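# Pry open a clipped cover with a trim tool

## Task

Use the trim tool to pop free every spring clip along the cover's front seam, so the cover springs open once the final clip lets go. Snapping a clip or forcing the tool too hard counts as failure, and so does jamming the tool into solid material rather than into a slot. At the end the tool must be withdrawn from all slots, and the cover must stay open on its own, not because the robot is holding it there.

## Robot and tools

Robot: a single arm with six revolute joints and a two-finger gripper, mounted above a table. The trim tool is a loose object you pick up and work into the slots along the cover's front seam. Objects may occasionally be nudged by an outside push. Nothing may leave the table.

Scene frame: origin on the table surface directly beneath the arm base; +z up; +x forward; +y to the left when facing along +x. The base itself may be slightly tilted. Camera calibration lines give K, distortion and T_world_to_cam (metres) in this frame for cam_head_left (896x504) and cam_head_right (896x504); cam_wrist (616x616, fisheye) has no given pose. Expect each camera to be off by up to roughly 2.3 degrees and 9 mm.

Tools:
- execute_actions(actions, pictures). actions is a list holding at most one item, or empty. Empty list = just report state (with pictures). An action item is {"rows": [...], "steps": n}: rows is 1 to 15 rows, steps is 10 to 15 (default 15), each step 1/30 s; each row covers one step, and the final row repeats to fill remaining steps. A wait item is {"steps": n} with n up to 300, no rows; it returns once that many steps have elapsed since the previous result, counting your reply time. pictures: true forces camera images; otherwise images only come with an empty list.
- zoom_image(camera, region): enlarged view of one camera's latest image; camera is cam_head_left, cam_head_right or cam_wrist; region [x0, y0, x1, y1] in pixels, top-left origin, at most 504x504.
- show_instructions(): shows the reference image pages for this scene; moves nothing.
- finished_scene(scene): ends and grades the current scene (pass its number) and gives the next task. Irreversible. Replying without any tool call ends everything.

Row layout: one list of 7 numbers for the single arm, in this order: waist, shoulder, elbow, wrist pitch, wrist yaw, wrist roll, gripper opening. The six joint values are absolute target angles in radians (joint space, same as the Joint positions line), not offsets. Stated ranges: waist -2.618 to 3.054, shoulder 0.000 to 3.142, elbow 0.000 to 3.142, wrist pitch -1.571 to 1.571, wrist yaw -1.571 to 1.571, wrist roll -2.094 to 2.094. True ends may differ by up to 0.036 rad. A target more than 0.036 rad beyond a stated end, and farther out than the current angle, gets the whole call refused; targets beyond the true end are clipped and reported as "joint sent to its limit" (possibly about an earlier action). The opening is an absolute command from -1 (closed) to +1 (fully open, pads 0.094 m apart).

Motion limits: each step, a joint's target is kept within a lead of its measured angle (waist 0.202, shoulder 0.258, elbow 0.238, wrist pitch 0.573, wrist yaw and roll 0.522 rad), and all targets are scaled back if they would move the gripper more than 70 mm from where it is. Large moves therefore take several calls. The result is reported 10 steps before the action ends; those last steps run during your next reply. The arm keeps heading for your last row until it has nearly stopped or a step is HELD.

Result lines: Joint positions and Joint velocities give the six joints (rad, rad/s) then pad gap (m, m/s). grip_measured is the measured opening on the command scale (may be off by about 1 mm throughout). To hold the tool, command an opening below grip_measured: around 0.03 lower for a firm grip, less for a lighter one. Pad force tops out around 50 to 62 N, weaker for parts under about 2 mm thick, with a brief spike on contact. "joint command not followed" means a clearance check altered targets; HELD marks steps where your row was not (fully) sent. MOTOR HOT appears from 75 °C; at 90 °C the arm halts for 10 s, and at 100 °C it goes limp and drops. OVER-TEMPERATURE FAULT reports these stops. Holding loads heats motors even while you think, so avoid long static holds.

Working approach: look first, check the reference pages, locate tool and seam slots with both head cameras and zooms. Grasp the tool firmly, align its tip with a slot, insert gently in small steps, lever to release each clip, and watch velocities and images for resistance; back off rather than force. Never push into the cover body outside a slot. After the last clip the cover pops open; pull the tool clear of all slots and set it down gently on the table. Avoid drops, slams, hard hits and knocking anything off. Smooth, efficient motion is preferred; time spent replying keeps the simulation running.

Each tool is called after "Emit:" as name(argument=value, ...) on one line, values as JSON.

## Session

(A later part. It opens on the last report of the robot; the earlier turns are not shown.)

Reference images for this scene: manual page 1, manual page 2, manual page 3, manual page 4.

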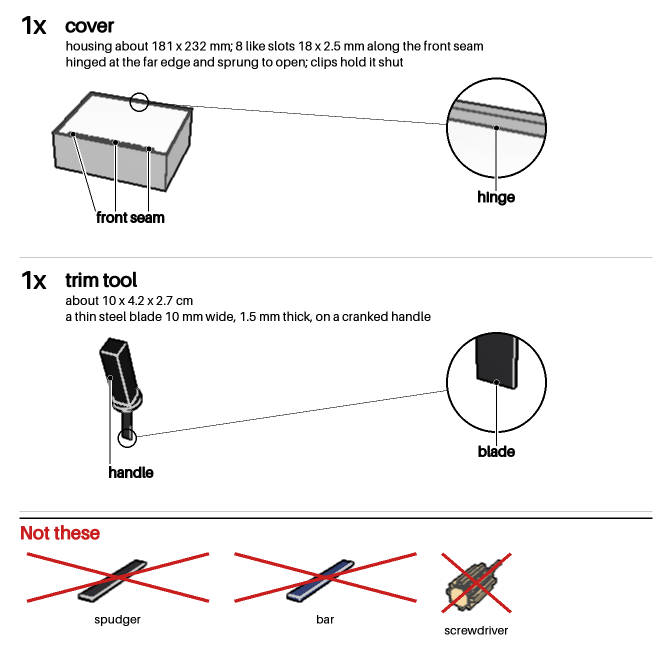

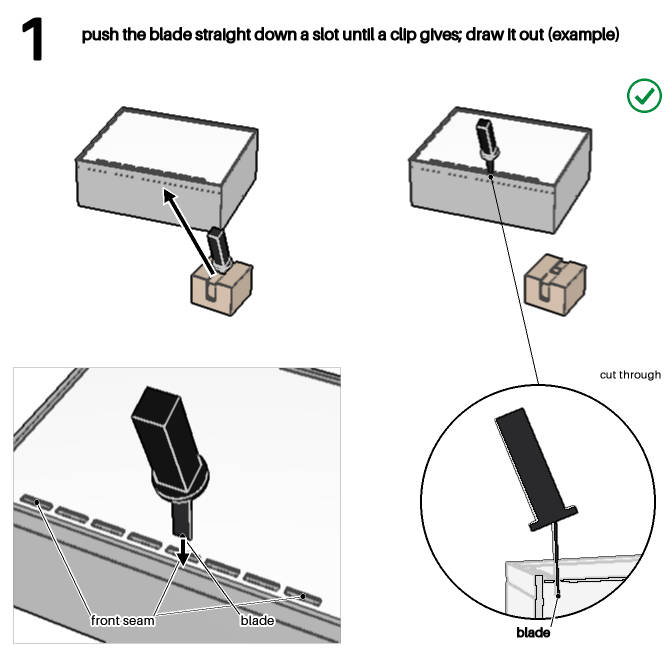

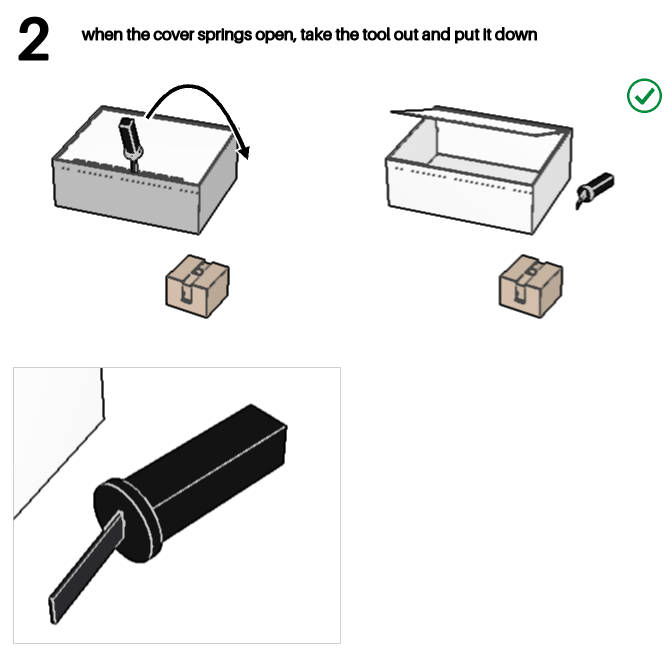

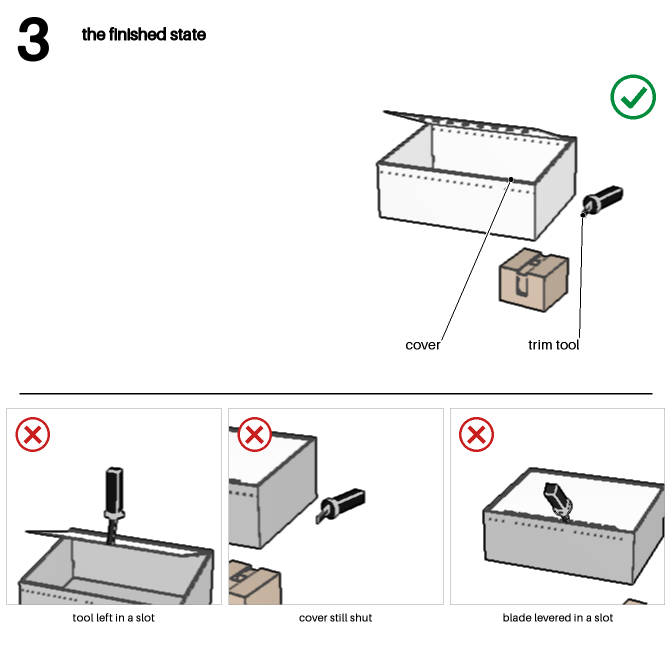

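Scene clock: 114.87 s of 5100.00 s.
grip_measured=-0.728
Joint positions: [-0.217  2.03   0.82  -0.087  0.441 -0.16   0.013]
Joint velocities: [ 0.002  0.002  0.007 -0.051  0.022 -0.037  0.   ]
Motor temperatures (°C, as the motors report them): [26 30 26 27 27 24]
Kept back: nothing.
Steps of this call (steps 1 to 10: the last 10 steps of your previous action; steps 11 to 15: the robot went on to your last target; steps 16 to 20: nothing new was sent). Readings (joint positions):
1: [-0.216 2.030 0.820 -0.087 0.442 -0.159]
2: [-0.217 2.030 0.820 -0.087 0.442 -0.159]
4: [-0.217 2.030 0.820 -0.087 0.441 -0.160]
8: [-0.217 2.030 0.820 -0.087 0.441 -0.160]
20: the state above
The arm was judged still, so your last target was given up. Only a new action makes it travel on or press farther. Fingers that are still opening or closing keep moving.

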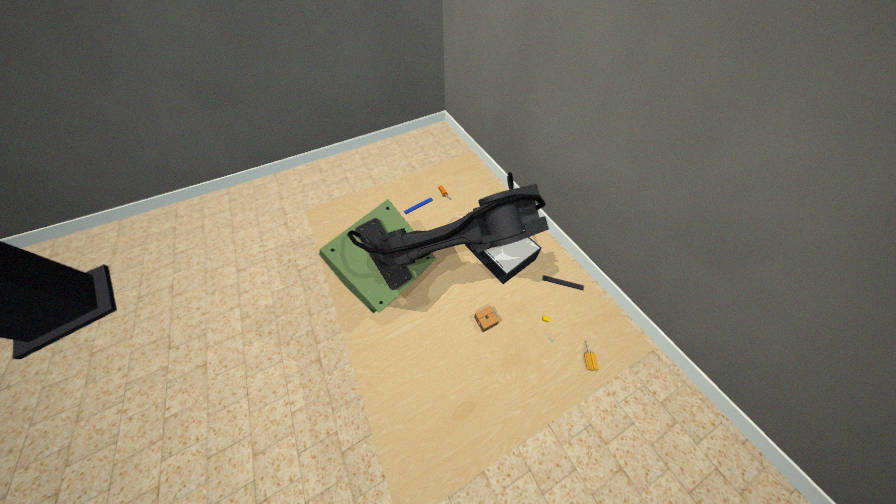

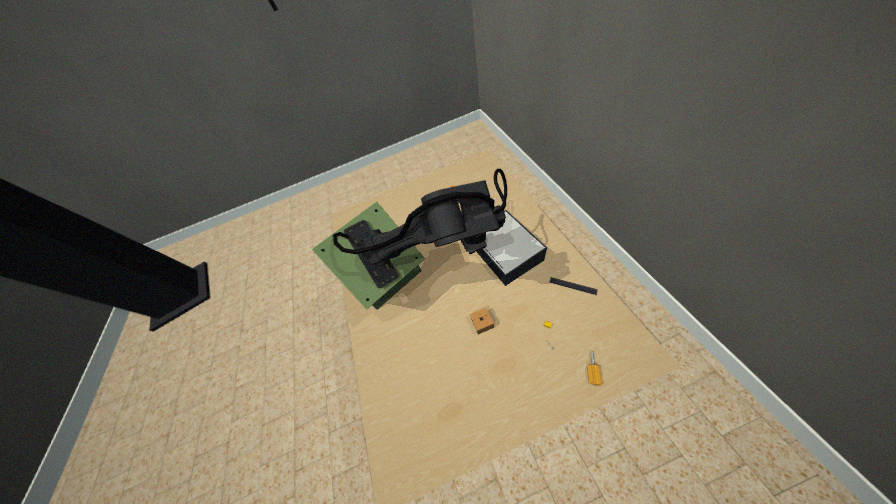

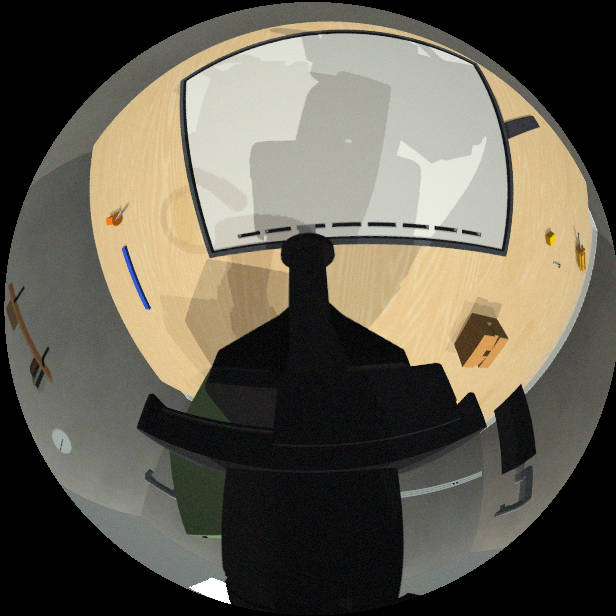

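Emit:
execute_actions(actions=[{"rows":[[-0.212,2.012,0.83,-0.10,0.434,-0.168,-0.77],[-0.21,2.007,0.83,-0.105,0.434,-0.168,-0.77],[-0.208,2.002,0.83,-0.11,0.434,-0.168,-0.77],[-0.206,1.997,0.83,-0.116,0.434,-0.168,-0.77],[-0.204,1.992,0.83,-0.122,0.434,-0.168,-0.77],[-0.202,1.987,0.83,-0.128,0.434,-0.168,-0.77],[-0.2,1.982,0.83,-0.134,0.434,-0.168,-0.77],[-0.198,1.977,0.83,-0.14,0.434,-0.168,-0.77],[-0.196,1.972,0.83,-0.146,0.434,-0.168,-0.77],[-0.196,1.965,0.83,-0.152,0.434,-0.168,-0.77],[-0.196,1.957,0.83,-0.158,0.434,-0.168,-0.77],[-0.196,1.948,0.83,-0.164,0.434,-0.168,-0.77],[-0.196,1.938,0.83,-0.17,0.434,-0.168,-0.77],[-0.196,1.928,0.83,-0.176,0.434,-0.168,-0.77],[-0.196,1.918,0.83,-0.182,0.434,-0.168,-0.77]],"steps":15}])

Emit:
execute_actions(actions=[{"rows":[[-0.196,1.905,0.83,-0.19,0.434,-0.168,-0.77],[-0.196,1.89,0.83,-0.19,0.434,-0.168,-0.77],[-0.196,1.875,0.83,-0.19,0.43,-0.175,-0.77],[-0.196,1.868,0.83,-0.19,0.42,-0.185,-0.77],[-0.21,1.868,0.83,-0.19,0.41,-0.195,-0.77],[-0.225,1.868,0.83,-0.19,0.40,-0.205,-0.77],[-0.24,1.868,0.83,-0.19,0.39,-0.215,-0.77],[-0.255,1.868,0.83,-0.19,0.38,-0.225,-0.77],[-0.27,1.868,0.83,-0.19,0.372,-0.235,-0.77],[-0.282,1.868,0.83,-0.19,0.372,-0.245,-0.77],[-0.285,1.868,0.83,-0.19,0.372,-0.25,-0.77]],"steps":15}])

Emit:
execute_actions(actions=[{"steps":26}], pictures=true)

Emit:
zoom_image(camera="cam_wrist", region=[260, 190, 360, 250])

Scene clock: 116.83 s of 5100.00 s.
grip_measured=-0.728
Joint positions: [-0.217  2.018  0.82  -0.093  0.44  -0.16   0.013]
Joint velocities: [ 0.022 -0.09   0.017 -0.066 -0.007 -0.037  0.   ]
Motor temperatures (°C, as the motors report them): [26 30 26 27 27 24]
Steps of this call (steps 1 to 54: nothing new was sent; steps 55 to 59: the first 5 steps of this action). Readings (joint positions):
55: [-0.217 2.028 0.820 -0.088 0.441 -0.160]
56: [-0.217 2.027 0.820 -0.088 0.440 -0.160]
58: [-0.217 2.022 0.820 -0.090 0.440 -0.160]
59: the state above

Scene clock: 117.33 s of 5100.00 s.
grip_measured=-0.728
Joint positions: [-0.216  1.895  0.82  -0.166  0.436 -0.167  0.013]
Joint velocities: [ 0.012 -0.315 -0.007 -0.066 -0.066 -0.095 -0.   ]
Motor temperatures (°C, as the motors report them): [26 30 26 27 27 24]
Steps of this call (steps 1 to 10: the last 10 steps of your previous action; steps 11 to 15: the first 5 steps of this action). Readings (joint positions):
11: [-0.216 1.946 0.820 -0.154 0.439 -0.160]
12: [-0.216 1.934 0.820 -0.159 0.439 -0.160]
14: [-0.216 1.907 0.820 -0.165 0.438 -0.163]
15: the state above

Scene clock: 118.20 s of 5100.00 s.
grip_measured=-0.728
Joint positions: [-0.29   1.879  0.82  -0.172  0.388 -0.239  0.013]
Joint velocities: [ 0.012 -0.007  0.017 -0.037 -0.007  0.037  0.   ]
Motor temperatures (°C, as the motors report them): [26 30 26 27 27 24]
Kept back: nothing.
Steps of this call (steps 1 to 10: the last 10 steps of your previous action; steps 11 to 26: the robot went on to your last target). Readings (joint positions):
1: [-0.216 1.886 0.820 -0.166 0.433 -0.172]
2: [-0.219 1.881 0.820 -0.166 0.427 -0.179]
4: [-0.235 1.879 0.820 -0.166 0.412 -0.193]
8: [-0.284 1.879 0.820 -0.170 0.399 -0.219]
26: the state above

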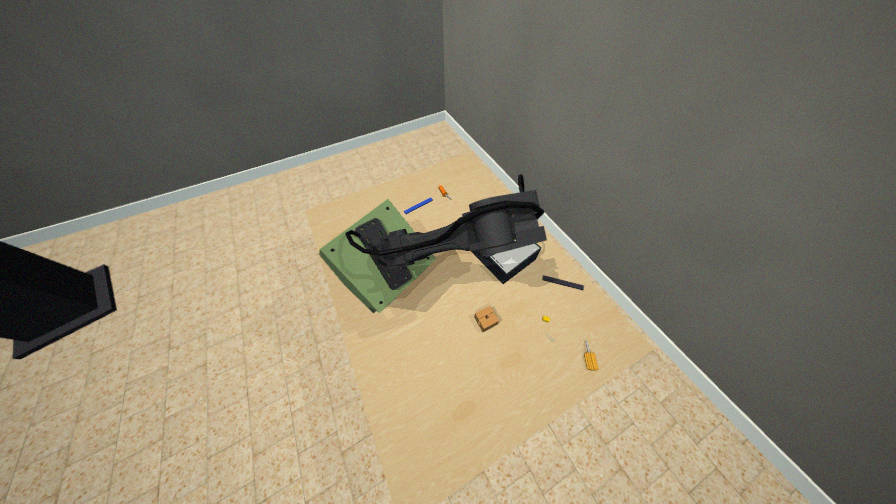

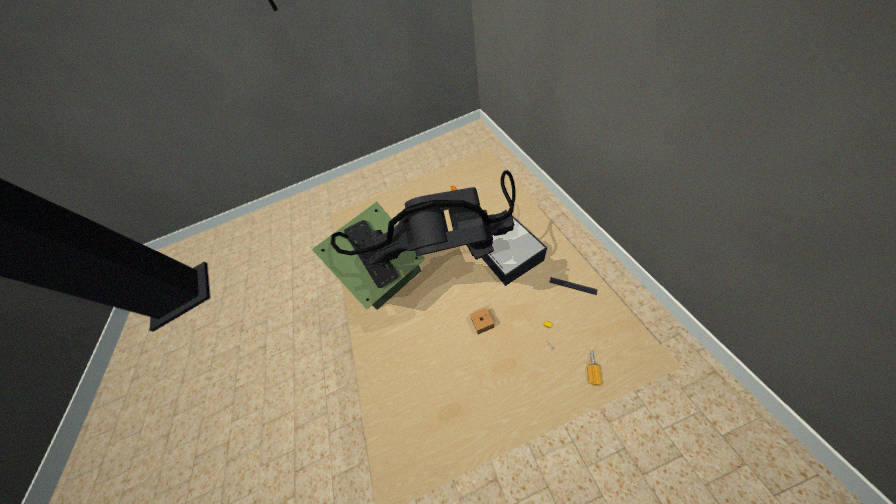

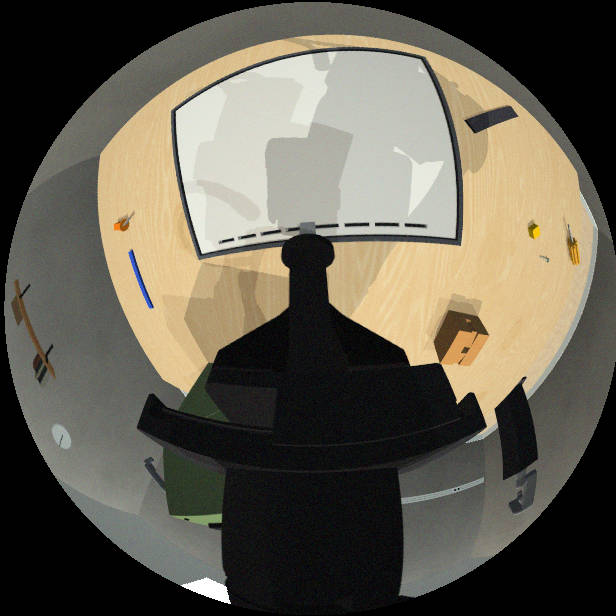

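Region (260, 190, 360, 250) of cam_wrist's 616x616 image, scaled by 5.040, with more detail than that image has; it fills the top 302 rows of this view, and the rest is white.

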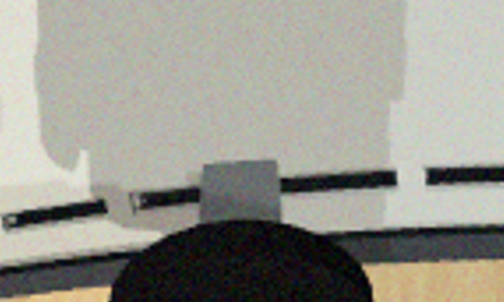

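Emit:
execute_actions(actions=[{"rows":[[-0.285,1.91,0.83,-0.15,0.365,-0.25,-0.77],[-0.285,1.911,0.83,-0.148,0.362,-0.25,-0.77],[-0.285,1.912,0.83,-0.147,0.362,-0.25,-0.77],[-0.285,1.913,0.83,-0.147,0.362,-0.25,-0.77],[-0.285,1.914,0.83,-0.147,0.362,-0.25,-0.77]],"steps":10}])

Emit:
execute_actions(actions=[{"steps":30}], pictures=true)

Emit:
zoom_image(camera="cam_wrist", region=[260, 190, 360, 250])

Scene clock: 118.87 s of 5100.00 s.
grip_measured=-0.728
Joint positions: [-0.29   1.879  0.82  -0.172  0.387 -0.239  0.013]
Joint velocities: [ 0.012 -0.012  0.002 -0.037  0.081 -0.022 -0.001]
Motor temperatures (°C, as the motors report them): [26 30 26 27 27 24]
Kept back: the last 10 steps of this action.
Steps of this call (steps 1 to 15: the robot went on to your last target; steps 16 to 20: nothing new was sent). Readings (joint positions):
1: [-0.290 1.879 0.820 -0.172 0.388 -0.239]
2: [-0.290 1.879 0.820 -0.172 0.388 -0.239]
4: [-0.290 1.879 0.820 -0.172 0.388 -0.239]
8: [-0.290 1.879 0.820 -0.172 0.387 -0.239]
20: the state above

Scene clock: 119.87 s of 5100.00 s.
grip_measured=-0.728
Joint positions: [-0.29   1.899  0.82  -0.164  0.378 -0.239  0.013]
Joint velocities: [-0.007 -0.002 -0.012  0.007 -0.037  0.007 -0.   ]
Motor temperatures (°C, as the motors report them): [26 30 26 27 27 24]
Kept back: nothing.
Steps of this call (steps 1 to 10: the last 10 steps of your previous action; steps 11 to 30: the robot went on to your last target). Readings (joint positions):
1: [-0.290 1.880 0.820 -0.171 0.387 -0.239]
2: [-0.290 1.883 0.820 -0.169 0.385 -0.239]
4: [-0.290 1.891 0.820 -0.166 0.383 -0.239]
8: [-0.290 1.899 0.820 -0.166 0.379 -0.239]
30: the state above
The arm was judged still, so your last target was given up. Only a new action makes it travel on or press farther. Fingers that are still opening or closing keep moving.

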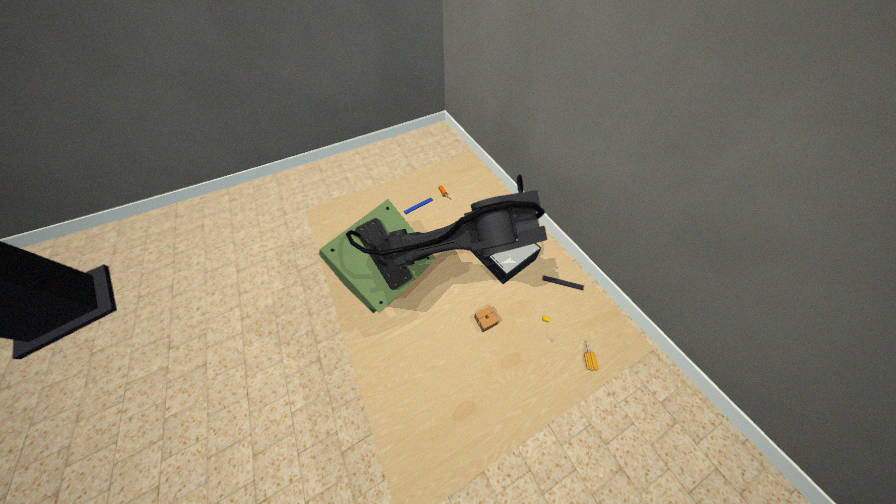

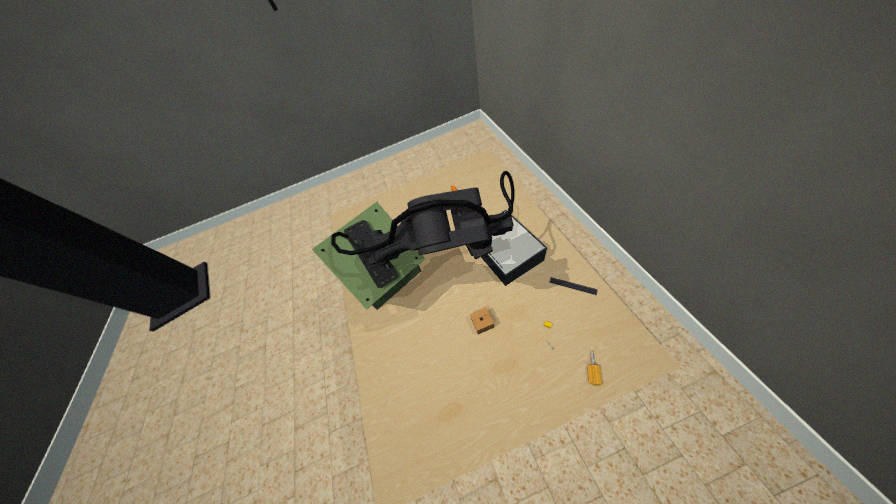

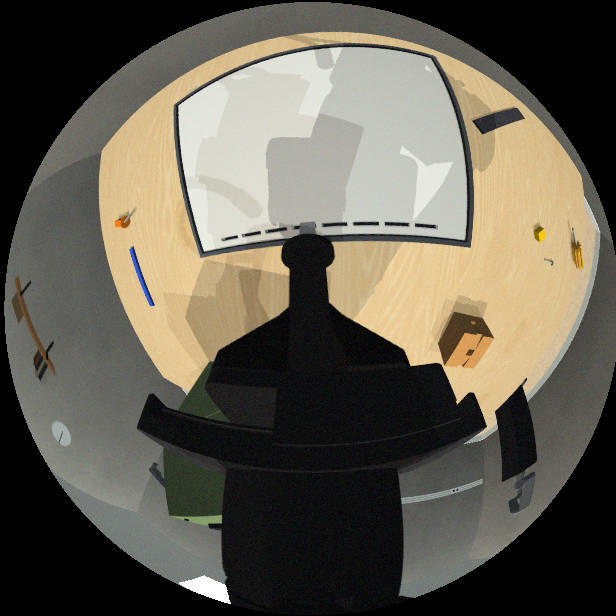

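Region (260, 190, 360, 250) of cam_wrist's 616x616 image, scaled by 5.040, with more detail than that image has; it fills the top 302 rows of this view, and the rest is white.

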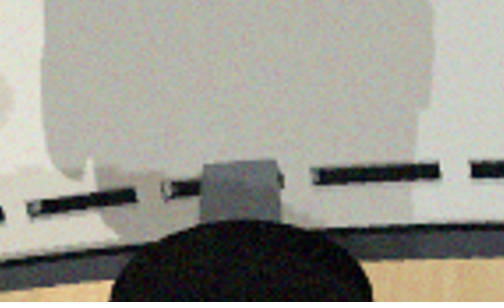

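Emit:
execute_actions(actions=[{"rows":[[-0.285,1.905,0.83,-0.185,0.356,-0.25,-0.77],[-0.285,1.905,0.83,-0.189,0.356,-0.25,-0.77]],"steps":10}])

Emit:
execute_actions(actions=[{"steps":32}], pictures=true)

Emit:
zoom_image(camera="cam_wrist", region=[260, 190, 360, 250])

Scene clock: 121.10 s of 5100.00 s.
grip_measured=-0.728
Joint positions: [-0.29   1.899  0.82  -0.164  0.378 -0.239  0.013]
Joint velocities: [-0.002 -0.002  0.017 -0.051  0.037  0.022 -0.   ]
Motor temperatures (°C, as the motors report them): [26 30 26 27 27 24]
Kept back: the last 10 steps of this action.
Steps of this call (steps 1 to 37: nothing new was sent). Readings (joint positions):
1: [-0.290 1.899 0.820 -0.164 0.378 -0.239]
2: [-0.290 1.899 0.820 -0.164 0.378 -0.239]
4: [-0.290 1.899 0.820 -0.164 0.378 -0.239]
8: [-0.290 1.899 0.820 -0.164 0.378 -0.239]
37: the state above

Scene clock: 122.17 s of 5100.00 s.
grip_measured=-0.728
Joint positions: [-0.29   1.899  0.82  -0.171  0.372 -0.24   0.013]
Joint velocities: [ 0.007  0.012  0.007  0.007 -0.037  0.022 -0.   ]
Motor temperatures (°C, as the motors report them): [26 30 26 27 27 24]
Kept back: nothing.
Steps of this call (steps 1 to 10: the last 10 steps of your previous action; steps 11 to 15: the robot went on to your last target; steps 16 to 32: nothing new was sent). Readings (joint positions):
1: [-0.290 1.899 0.820 -0.165 0.377 -0.239]
2: [-0.290 1.899 0.820 -0.165 0.376 -0.240]
4: [-0.290 1.899 0.820 -0.168 0.375 -0.240]
8: [-0.290 1.899 0.820 -0.170 0.373 -0.240]
32: the state above
The arm was judged still, so your last target was given up. Only a new action makes it travel on or press farther. Fingers that are still opening or closing keep moving.

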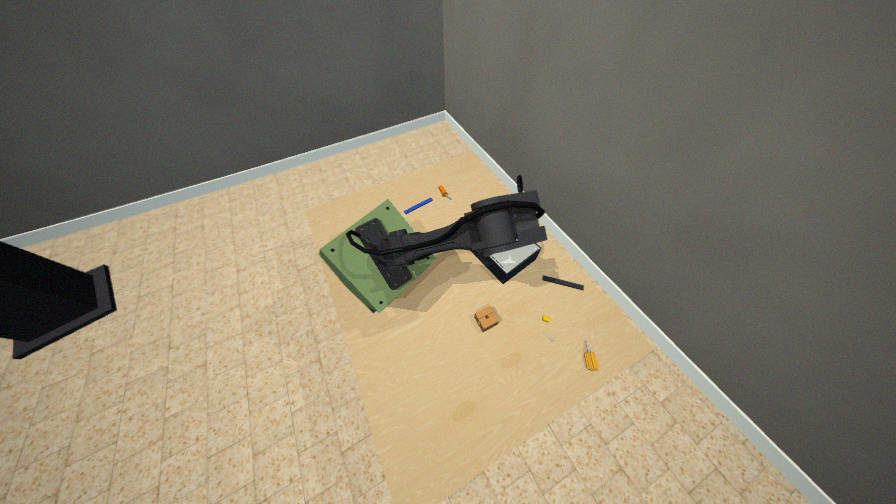

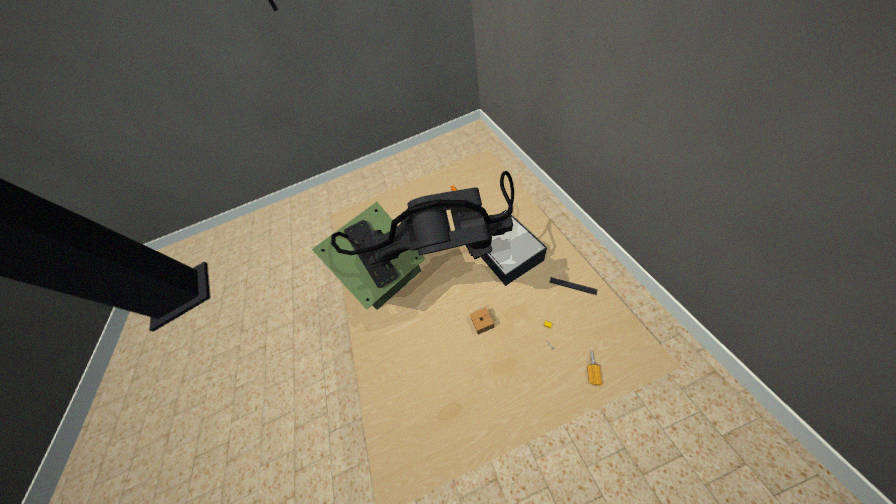

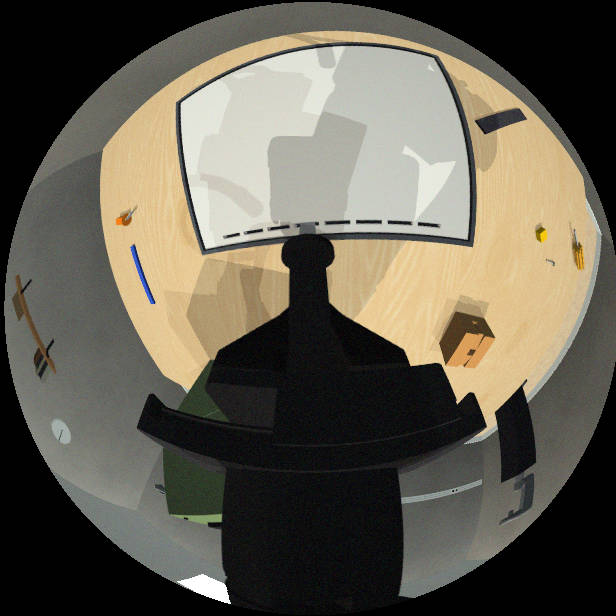

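Region (260, 190, 360, 250) of cam_wrist's 616x616 image, scaled by 5.040, with more detail than that image has; it fills the top 302 rows of this view, and the rest is white.

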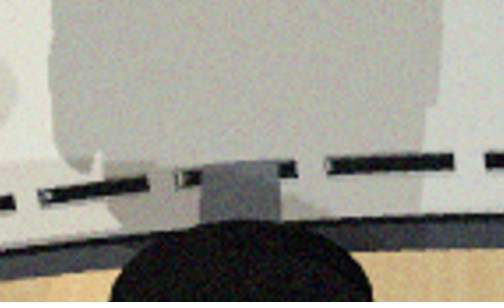

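Good: slot 175–298, g≈−3. Entry.

Emit:
execute_actions(actions=[{"rows":[[-0.29,1.93,0.83,-0.152,0.356,-0.25,-0.77],[-0.29,1.93,0.83,-0.152,0.356,-0.25,-0.77],[-0.295,1.927,0.83,-0.152,0.356,-0.25,-0.77]],"steps":10}])

Emit:
execute_actions(actions=[{"steps":24}], pictures=true)

Emit:
zoom_image(camera="cam_wrist", region=[260, 190, 360, 250])

Scene clock: 122.63 s of 5100.00 s.
grip_measured=-0.728
Joint positions: [-0.29   1.899  0.82  -0.171  0.372 -0.24   0.013]
Joint velocities: [-0.007 -0.017 -0.012 -0.051 -0.11  -0.066 -0.   ]
Motor temperatures (°C, as the motors report them): [26 30 26 27 27 24]
Kept back: the last 10 steps of this action.
Steps of this call (steps 1 to 14: nothing new was sent). Readings (joint positions):
1: [-0.290 1.899 0.820 -0.171 0.372 -0.240]
2: [-0.290 1.899 0.820 -0.171 0.372 -0.240]
4: [-0.290 1.899 0.820 -0.171 0.372 -0.240]
8: [-0.290 1.899 0.820 -0.171 0.372 -0.240]
14: the state above

Scene clock: 123.43 s of 5100.00 s.
grip_measured=-0.728
Joint positions: [-0.29   1.912  0.82  -0.168  0.371 -0.24   0.013]
Joint velocities: [-0.002 -0.012  0.002 -0.066  0.051 -0.007 -0.   ]
Motor temperatures (°C, as the motors report them): [26 30 26 27 27 24]
Kept back: nothing.
Steps of this call (steps 1 to 10: the last 10 steps of your previous action; steps 11 to 24: the robot went on to your last target). Readings (joint positions):
1: [-0.290 1.901 0.820 -0.171 0.372 -0.240]
2: [-0.290 1.904 0.820 -0.169 0.372 -0.240]
4: [-0.290 1.909 0.820 -0.168 0.372 -0.240]
8: [-0.290 1.912 0.820 -0.168 0.371 -0.240]
24: the state above

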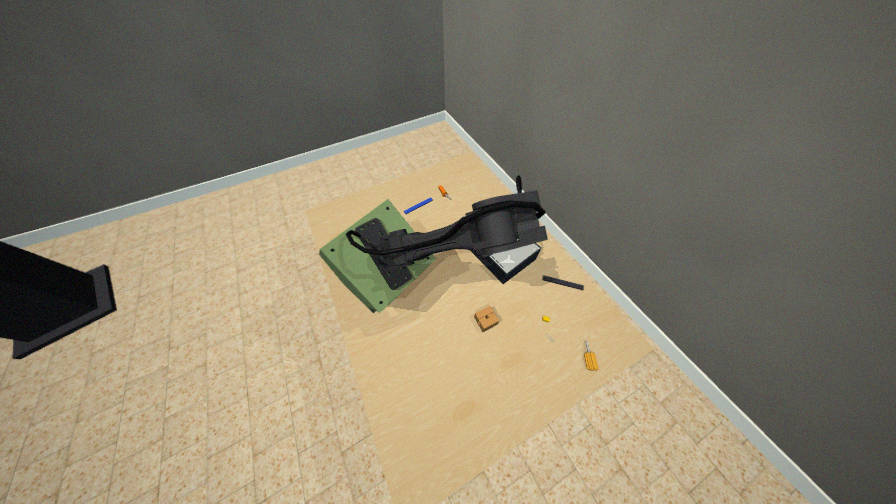

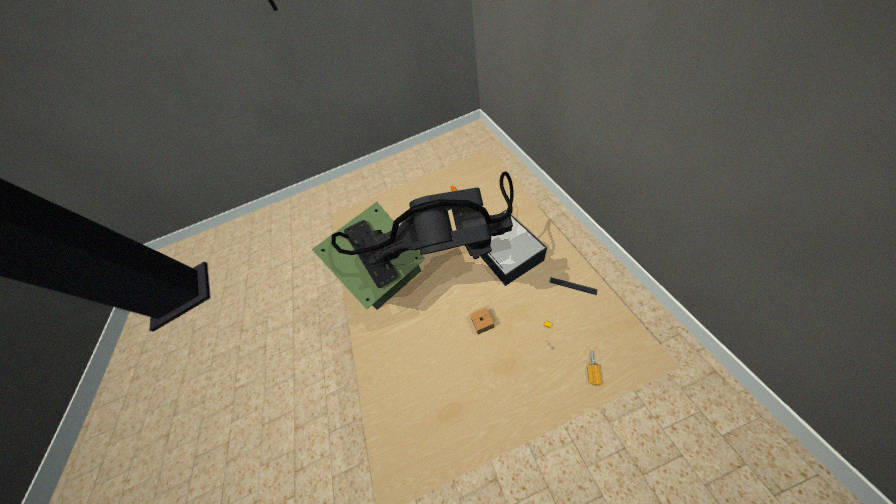

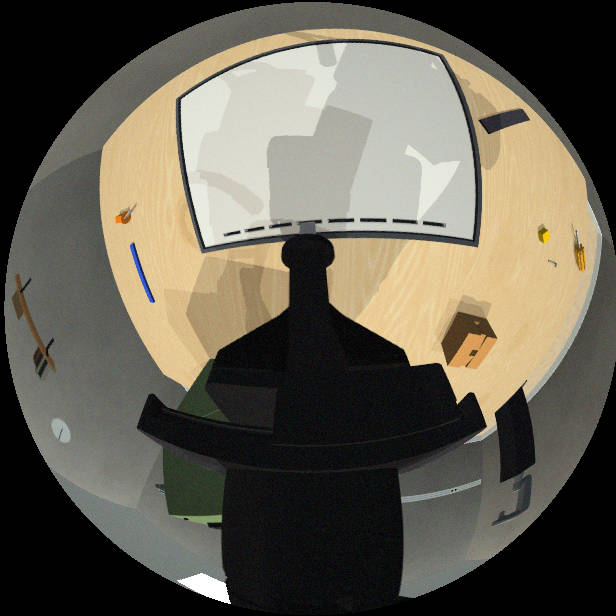

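Region (260, 190, 360, 250) of cam_wrist's 616x616 image, scaled by 5.040, with more detail than that image has; it fills the top 302 rows of this view, and the rest is white.

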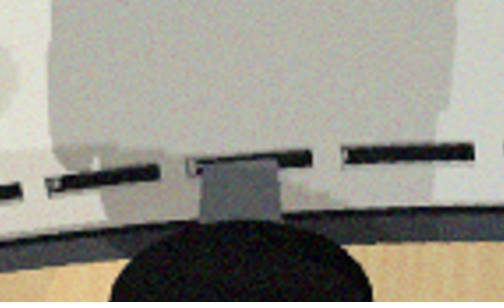

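Emit:
execute_actions(actions=[{"rows":[[-0.30,1.938,0.83,-0.147,0.356,-0.25,-0.77],[-0.302,1.94,0.83,-0.145,0.356,-0.25,-0.77],[-0.304,1.942,0.83,-0.143,0.356,-0.25,-0.77],[-0.306,1.944,0.83,-0.141,0.356,-0.25,-0.77],[-0.308,1.946,0.83,-0.139,0.356,-0.25,-0.77],[-0.309,1.948,0.83,-0.137,0.356,-0.25,-0.77],[-0.31,1.95,0.83,-0.135,0.356,-0.25,-0.77],[-0.311,1.952,0.83,-0.133,0.356,-0.25,-0.77],[-0.312,1.954,0.83,-0.131,0.356,-0.25,-0.77],[-0.313,1.956,0.83,-0.129,0.356,-0.25,-0.77],[-0.314,1.958,0.83,-0.127,0.356,-0.25,-0.77],[-0.315,1.96,0.83,-0.125,0.356,-0.25,-0.77],[-0.316,1.962,0.83,-0.123,0.356,-0.25,-0.77],[-0.317,1.964,0.83,-0.121,0.356,-0.25,-0.77],[-0.318,1.966,0.83,-0.119,0.356,-0.25,-0.77]],"steps":15}])

Emit:
execute_actions(actions=[{"steps":22}], pictures=true)

Emit:
zoom_image(camera="cam_wrist", region=[260, 190, 360, 250])

Scene clock: 124.33 s of 5100.00 s.
grip_measured=-0.728
Joint positions: [-0.3    1.923  0.82  -0.16   0.37  -0.24   0.013]
Joint velocities: [-0.071  0.1   -0.012  0.11  -0.022  0.037  0.001]
Motor temperatures (°C, as the motors report them): [26 30 26 27 27 24]
Steps of this call (steps 1 to 15: the robot went on to your last target; steps 16 to 22: nothing new was sent; steps 23 to 27: the first 5 steps of this action). Readings (joint positions):
23: [-0.291 1.912 0.820 -0.168 0.371 -0.240]
24: [-0.292 1.914 0.820 -0.166 0.371 -0.240]
26: [-0.297 1.920 0.820 -0.162 0.371 -0.240]
27: the state above

Scene clock: 125.07 s of 5100.00 s.
grip_measured=-0.728
Joint positions: [-0.308  1.939  0.82  -0.137  0.365 -0.241  0.013]
Joint velocities: [-0.002  0.002  0.012  0.081 -0.007  0.022  0.   ]
Motor temperatures (°C, as the motors report them): [26 30 26 27 27 24]
Kept back: nothing.
Steps of this call (steps 1 to 10: the last 10 steps of your previous action; steps 11 to 22: the robot went on to your last target). Readings (joint positions):
1: [-0.302 1.926 0.820 -0.155 0.368 -0.240]
2: [-0.303 1.928 0.820 -0.151 0.368 -0.240]
4: [-0.304 1.931 0.820 -0.146 0.367 -0.240]
8: [-0.307 1.937 0.820 -0.139 0.366 -0.240]
22: the state above

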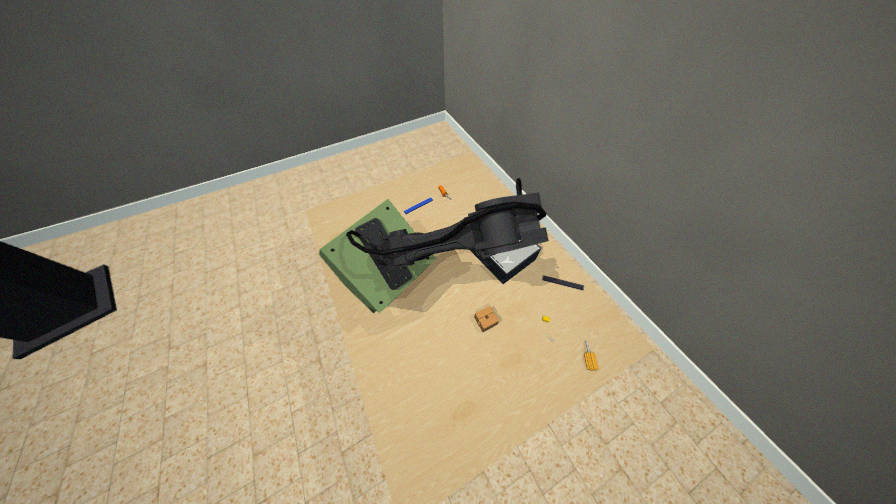

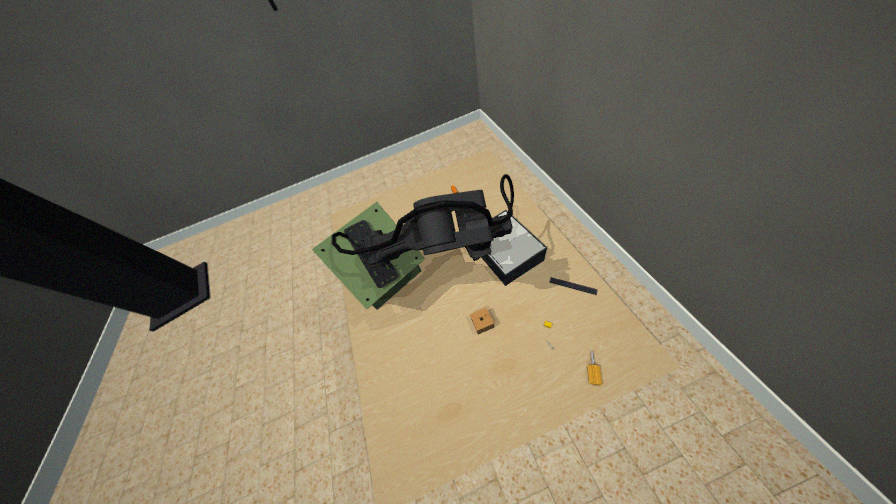

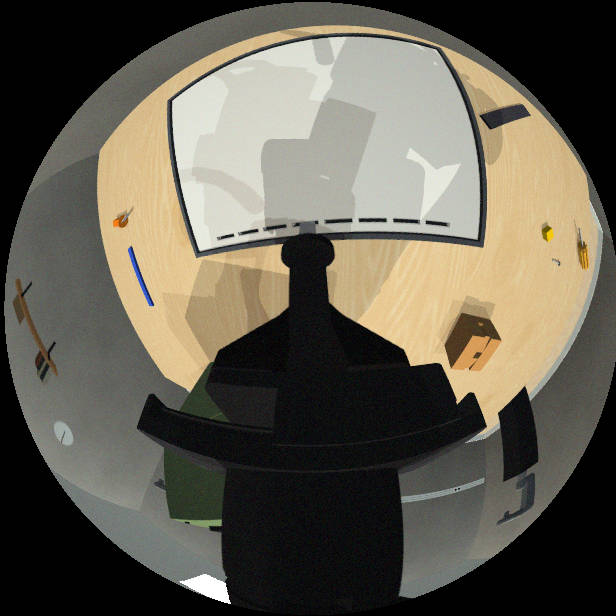

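Region (260, 190, 360, 250) of cam_wrist's 616x616 image, scaled by 5.040, with more detail than that image has; it fills the top 302 rows of this view, and the rest is white.

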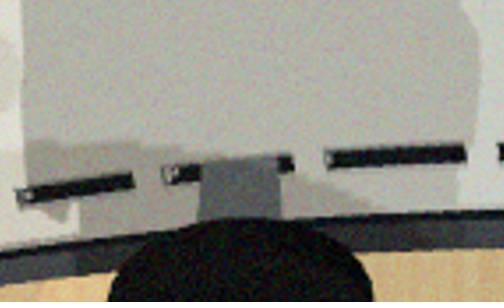

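Emit:
execute_actions(actions=[{"rows":[[-0.318,1.968,0.83,-0.127,0.356,-0.25,-0.77],[-0.318,1.97,0.83,-0.127,0.356,-0.25,-0.77],[-0.318,1.972,0.83,-0.127,0.356,-0.25,-0.77],[-0.318,1.974,0.83,-0.127,0.356,-0.25,-0.77],[-0.318,1.976,0.83,-0.127,0.356,-0.25,-0.77],[-0.318,1.978,0.83,-0.127,0.356,-0.25,-0.77]],"steps":12}])

Emit:
execute_actions(actions=[{"steps":16}], pictures=false)

Scene clock: 126.03 s of 5100.00 s.
grip_measured=-0.728
Joint positions: [-0.308  1.939  0.82  -0.137  0.365 -0.241  0.013]
Joint velocities: [-0.002 -0.007 -0.002  0.007  0.007  0.051 -0.001]
Motor temperatures (°C, as the motors report them): [26 30 26 27 27 24]
Steps of this call (steps 1 to 15: the robot went on to your last target; steps 16 to 27: nothing new was sent; steps 28 to 29: the first 2 steps of this action). Readings (joint positions):
28: [-0.308 1.939 0.820 -0.137 0.365 -0.241]
29: the state above

Scene clock: 126.57 s of 5100.00 s.
grip_measured=-0.728
Joint positions: [-0.308  1.944  0.82  -0.136  0.365 -0.241  0.013]
Joint velocities: [-0.007 -0.002 -0.017  0.007 -0.007 -0.007  0.001]
Motor temperatures (°C, as the motors report them): [26 30 26 27 27 24]
Kept back: nothing.
Steps of this call (steps 1 to 10: the last 10 steps of your previous action; steps 11 to 15: the robot went on to your last target; step 16: nothing new was sent). Readings (joint positions):
1: [-0.308 1.939 0.820 -0.137 0.365 -0.241]
2: [-0.308 1.939 0.820 -0.137 0.365 -0.241]
4: [-0.308 1.942 0.820 -0.137 0.365 -0.241]
8: [-0.308 1.944 0.820 -0.136 0.365 -0.241]
16: the state above
The arm was judged still, so your last target was given up. Only a new action makes it travel on or press farther. Fingers that are still opening or closing keep moving.

Emit:
execute_actions(actions=[])

Emit:
zoom_image(camera="cam_wrist", region=[260, 190, 360, 250])

Scene clock: 127.07 s of 5100.00 s.
grip_measured=-0.728
Joint positions: [-0.308  1.944  0.82  -0.136  0.365 -0.241  0.013]
Joint velocities: [-0.002  0.007  0.007 -0.037  0.007 -0.007 -0.001]
Motor temperatures (°C, as the motors report them): [26 30 26 27 27 24]
Kept back: nothing.
Steps of this call (steps 1 to 15: nothing new was sent). Readings (joint positions):
1: [-0.308 1.944 0.820 -0.136 0.365 -0.241]
2: [-0.308 1.944 0.820 -0.136 0.365 -0.241]
4: [-0.308 1.944 0.820 -0.136 0.365 -0.241]
8: [-0.308 1.944 0.820 -0.136 0.365 -0.241]
15: the state above

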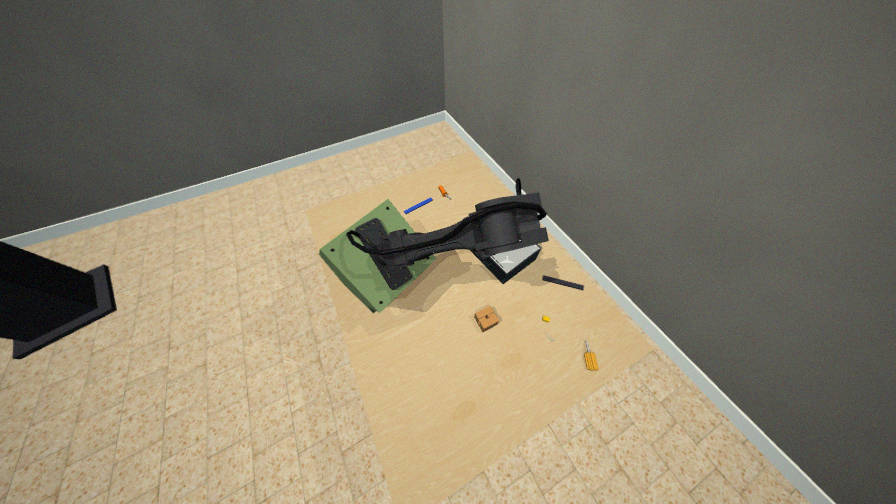

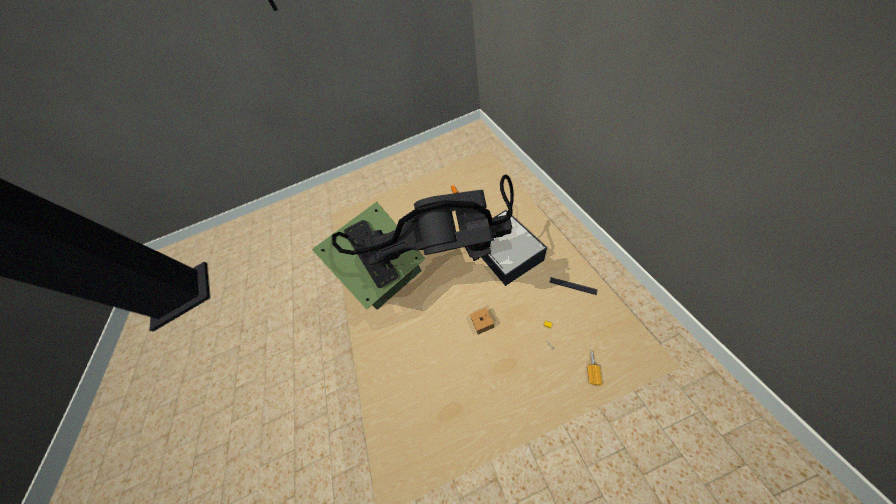

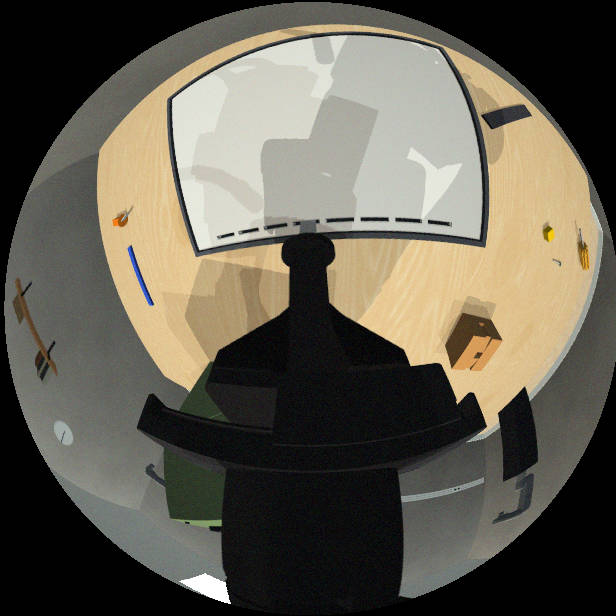

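Region (260, 190, 360, 250) of cam_wrist's 616x616 image, scaled by 5.040, with more detail than that image has; it fills the top 302 rows of this view, and the rest is white.

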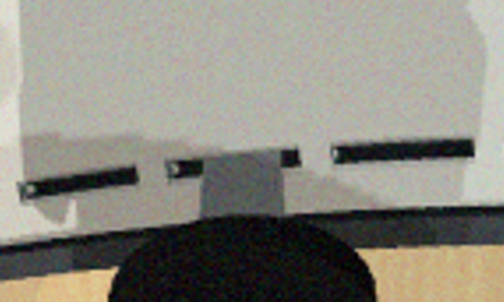

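Emit:
execute_actions(actions=[])

Scene clock: 129.53 s of 5100.00 s.
grip_measured=-0.728
Joint positions: [-0.308  1.944  0.82  -0.136  0.365 -0.241  0.013]
Joint velocities: [ 0.007  0.007 -0.002 -0.051  0.007  0.022 -0.001]
Motor temperatures (°C, as the motors report them): [26 29 26 27 27 24]
Kept back: nothing.
Steps of this call (steps 1 to 74: nothing new was sent). Readings (joint positions):
1: [-0.308 1.944 0.820 -0.136 0.365 -0.241]
2: [-0.308 1.944 0.820 -0.136 0.365 -0.241]
4: [-0.308 1.944 0.820 -0.136 0.365 -0.241]
8: [-0.308 1.944 0.820 -0.136 0.365 -0.241]
74: the state above

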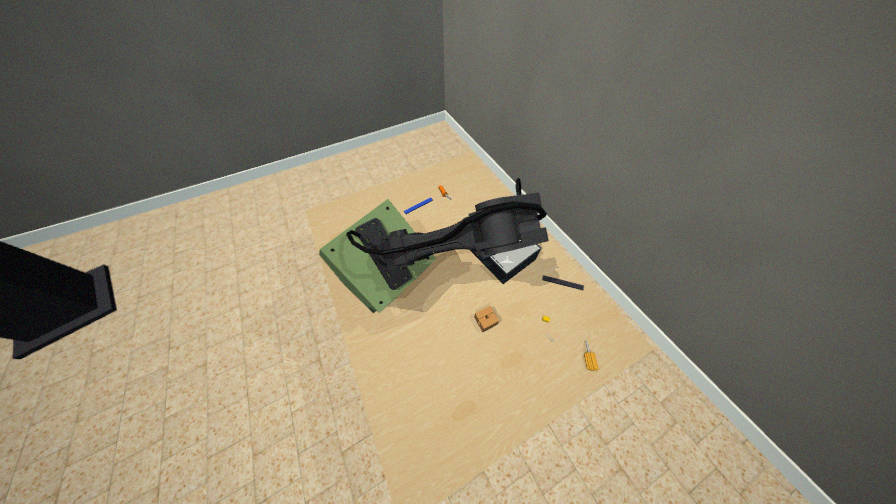

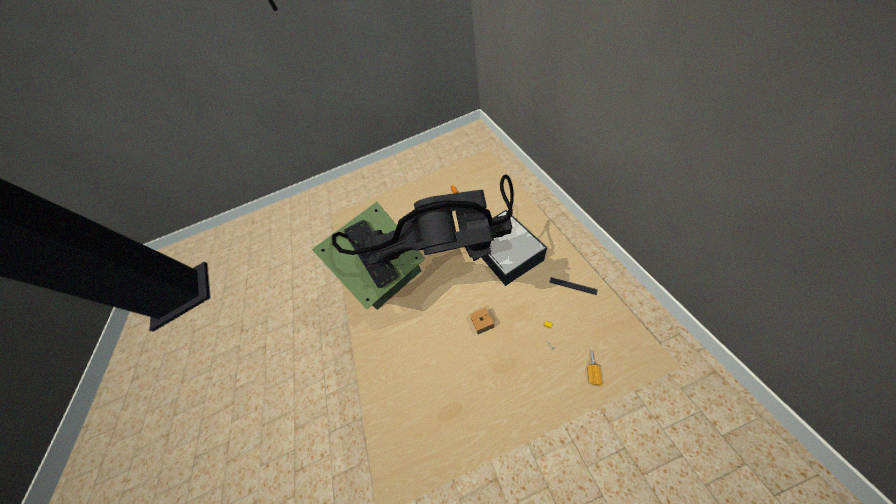

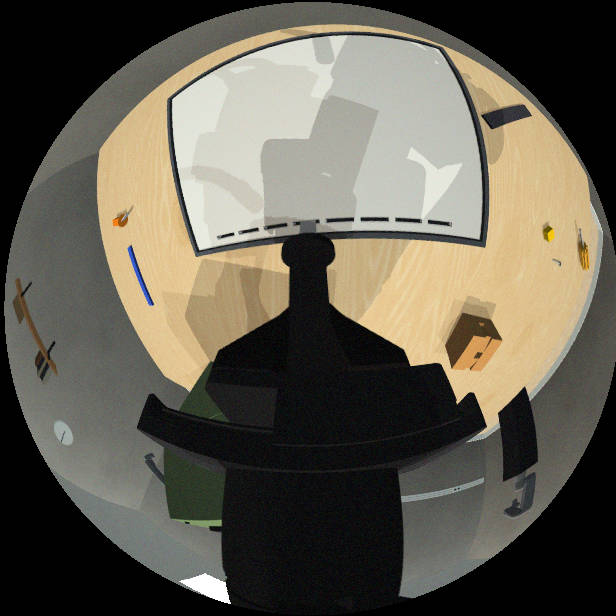

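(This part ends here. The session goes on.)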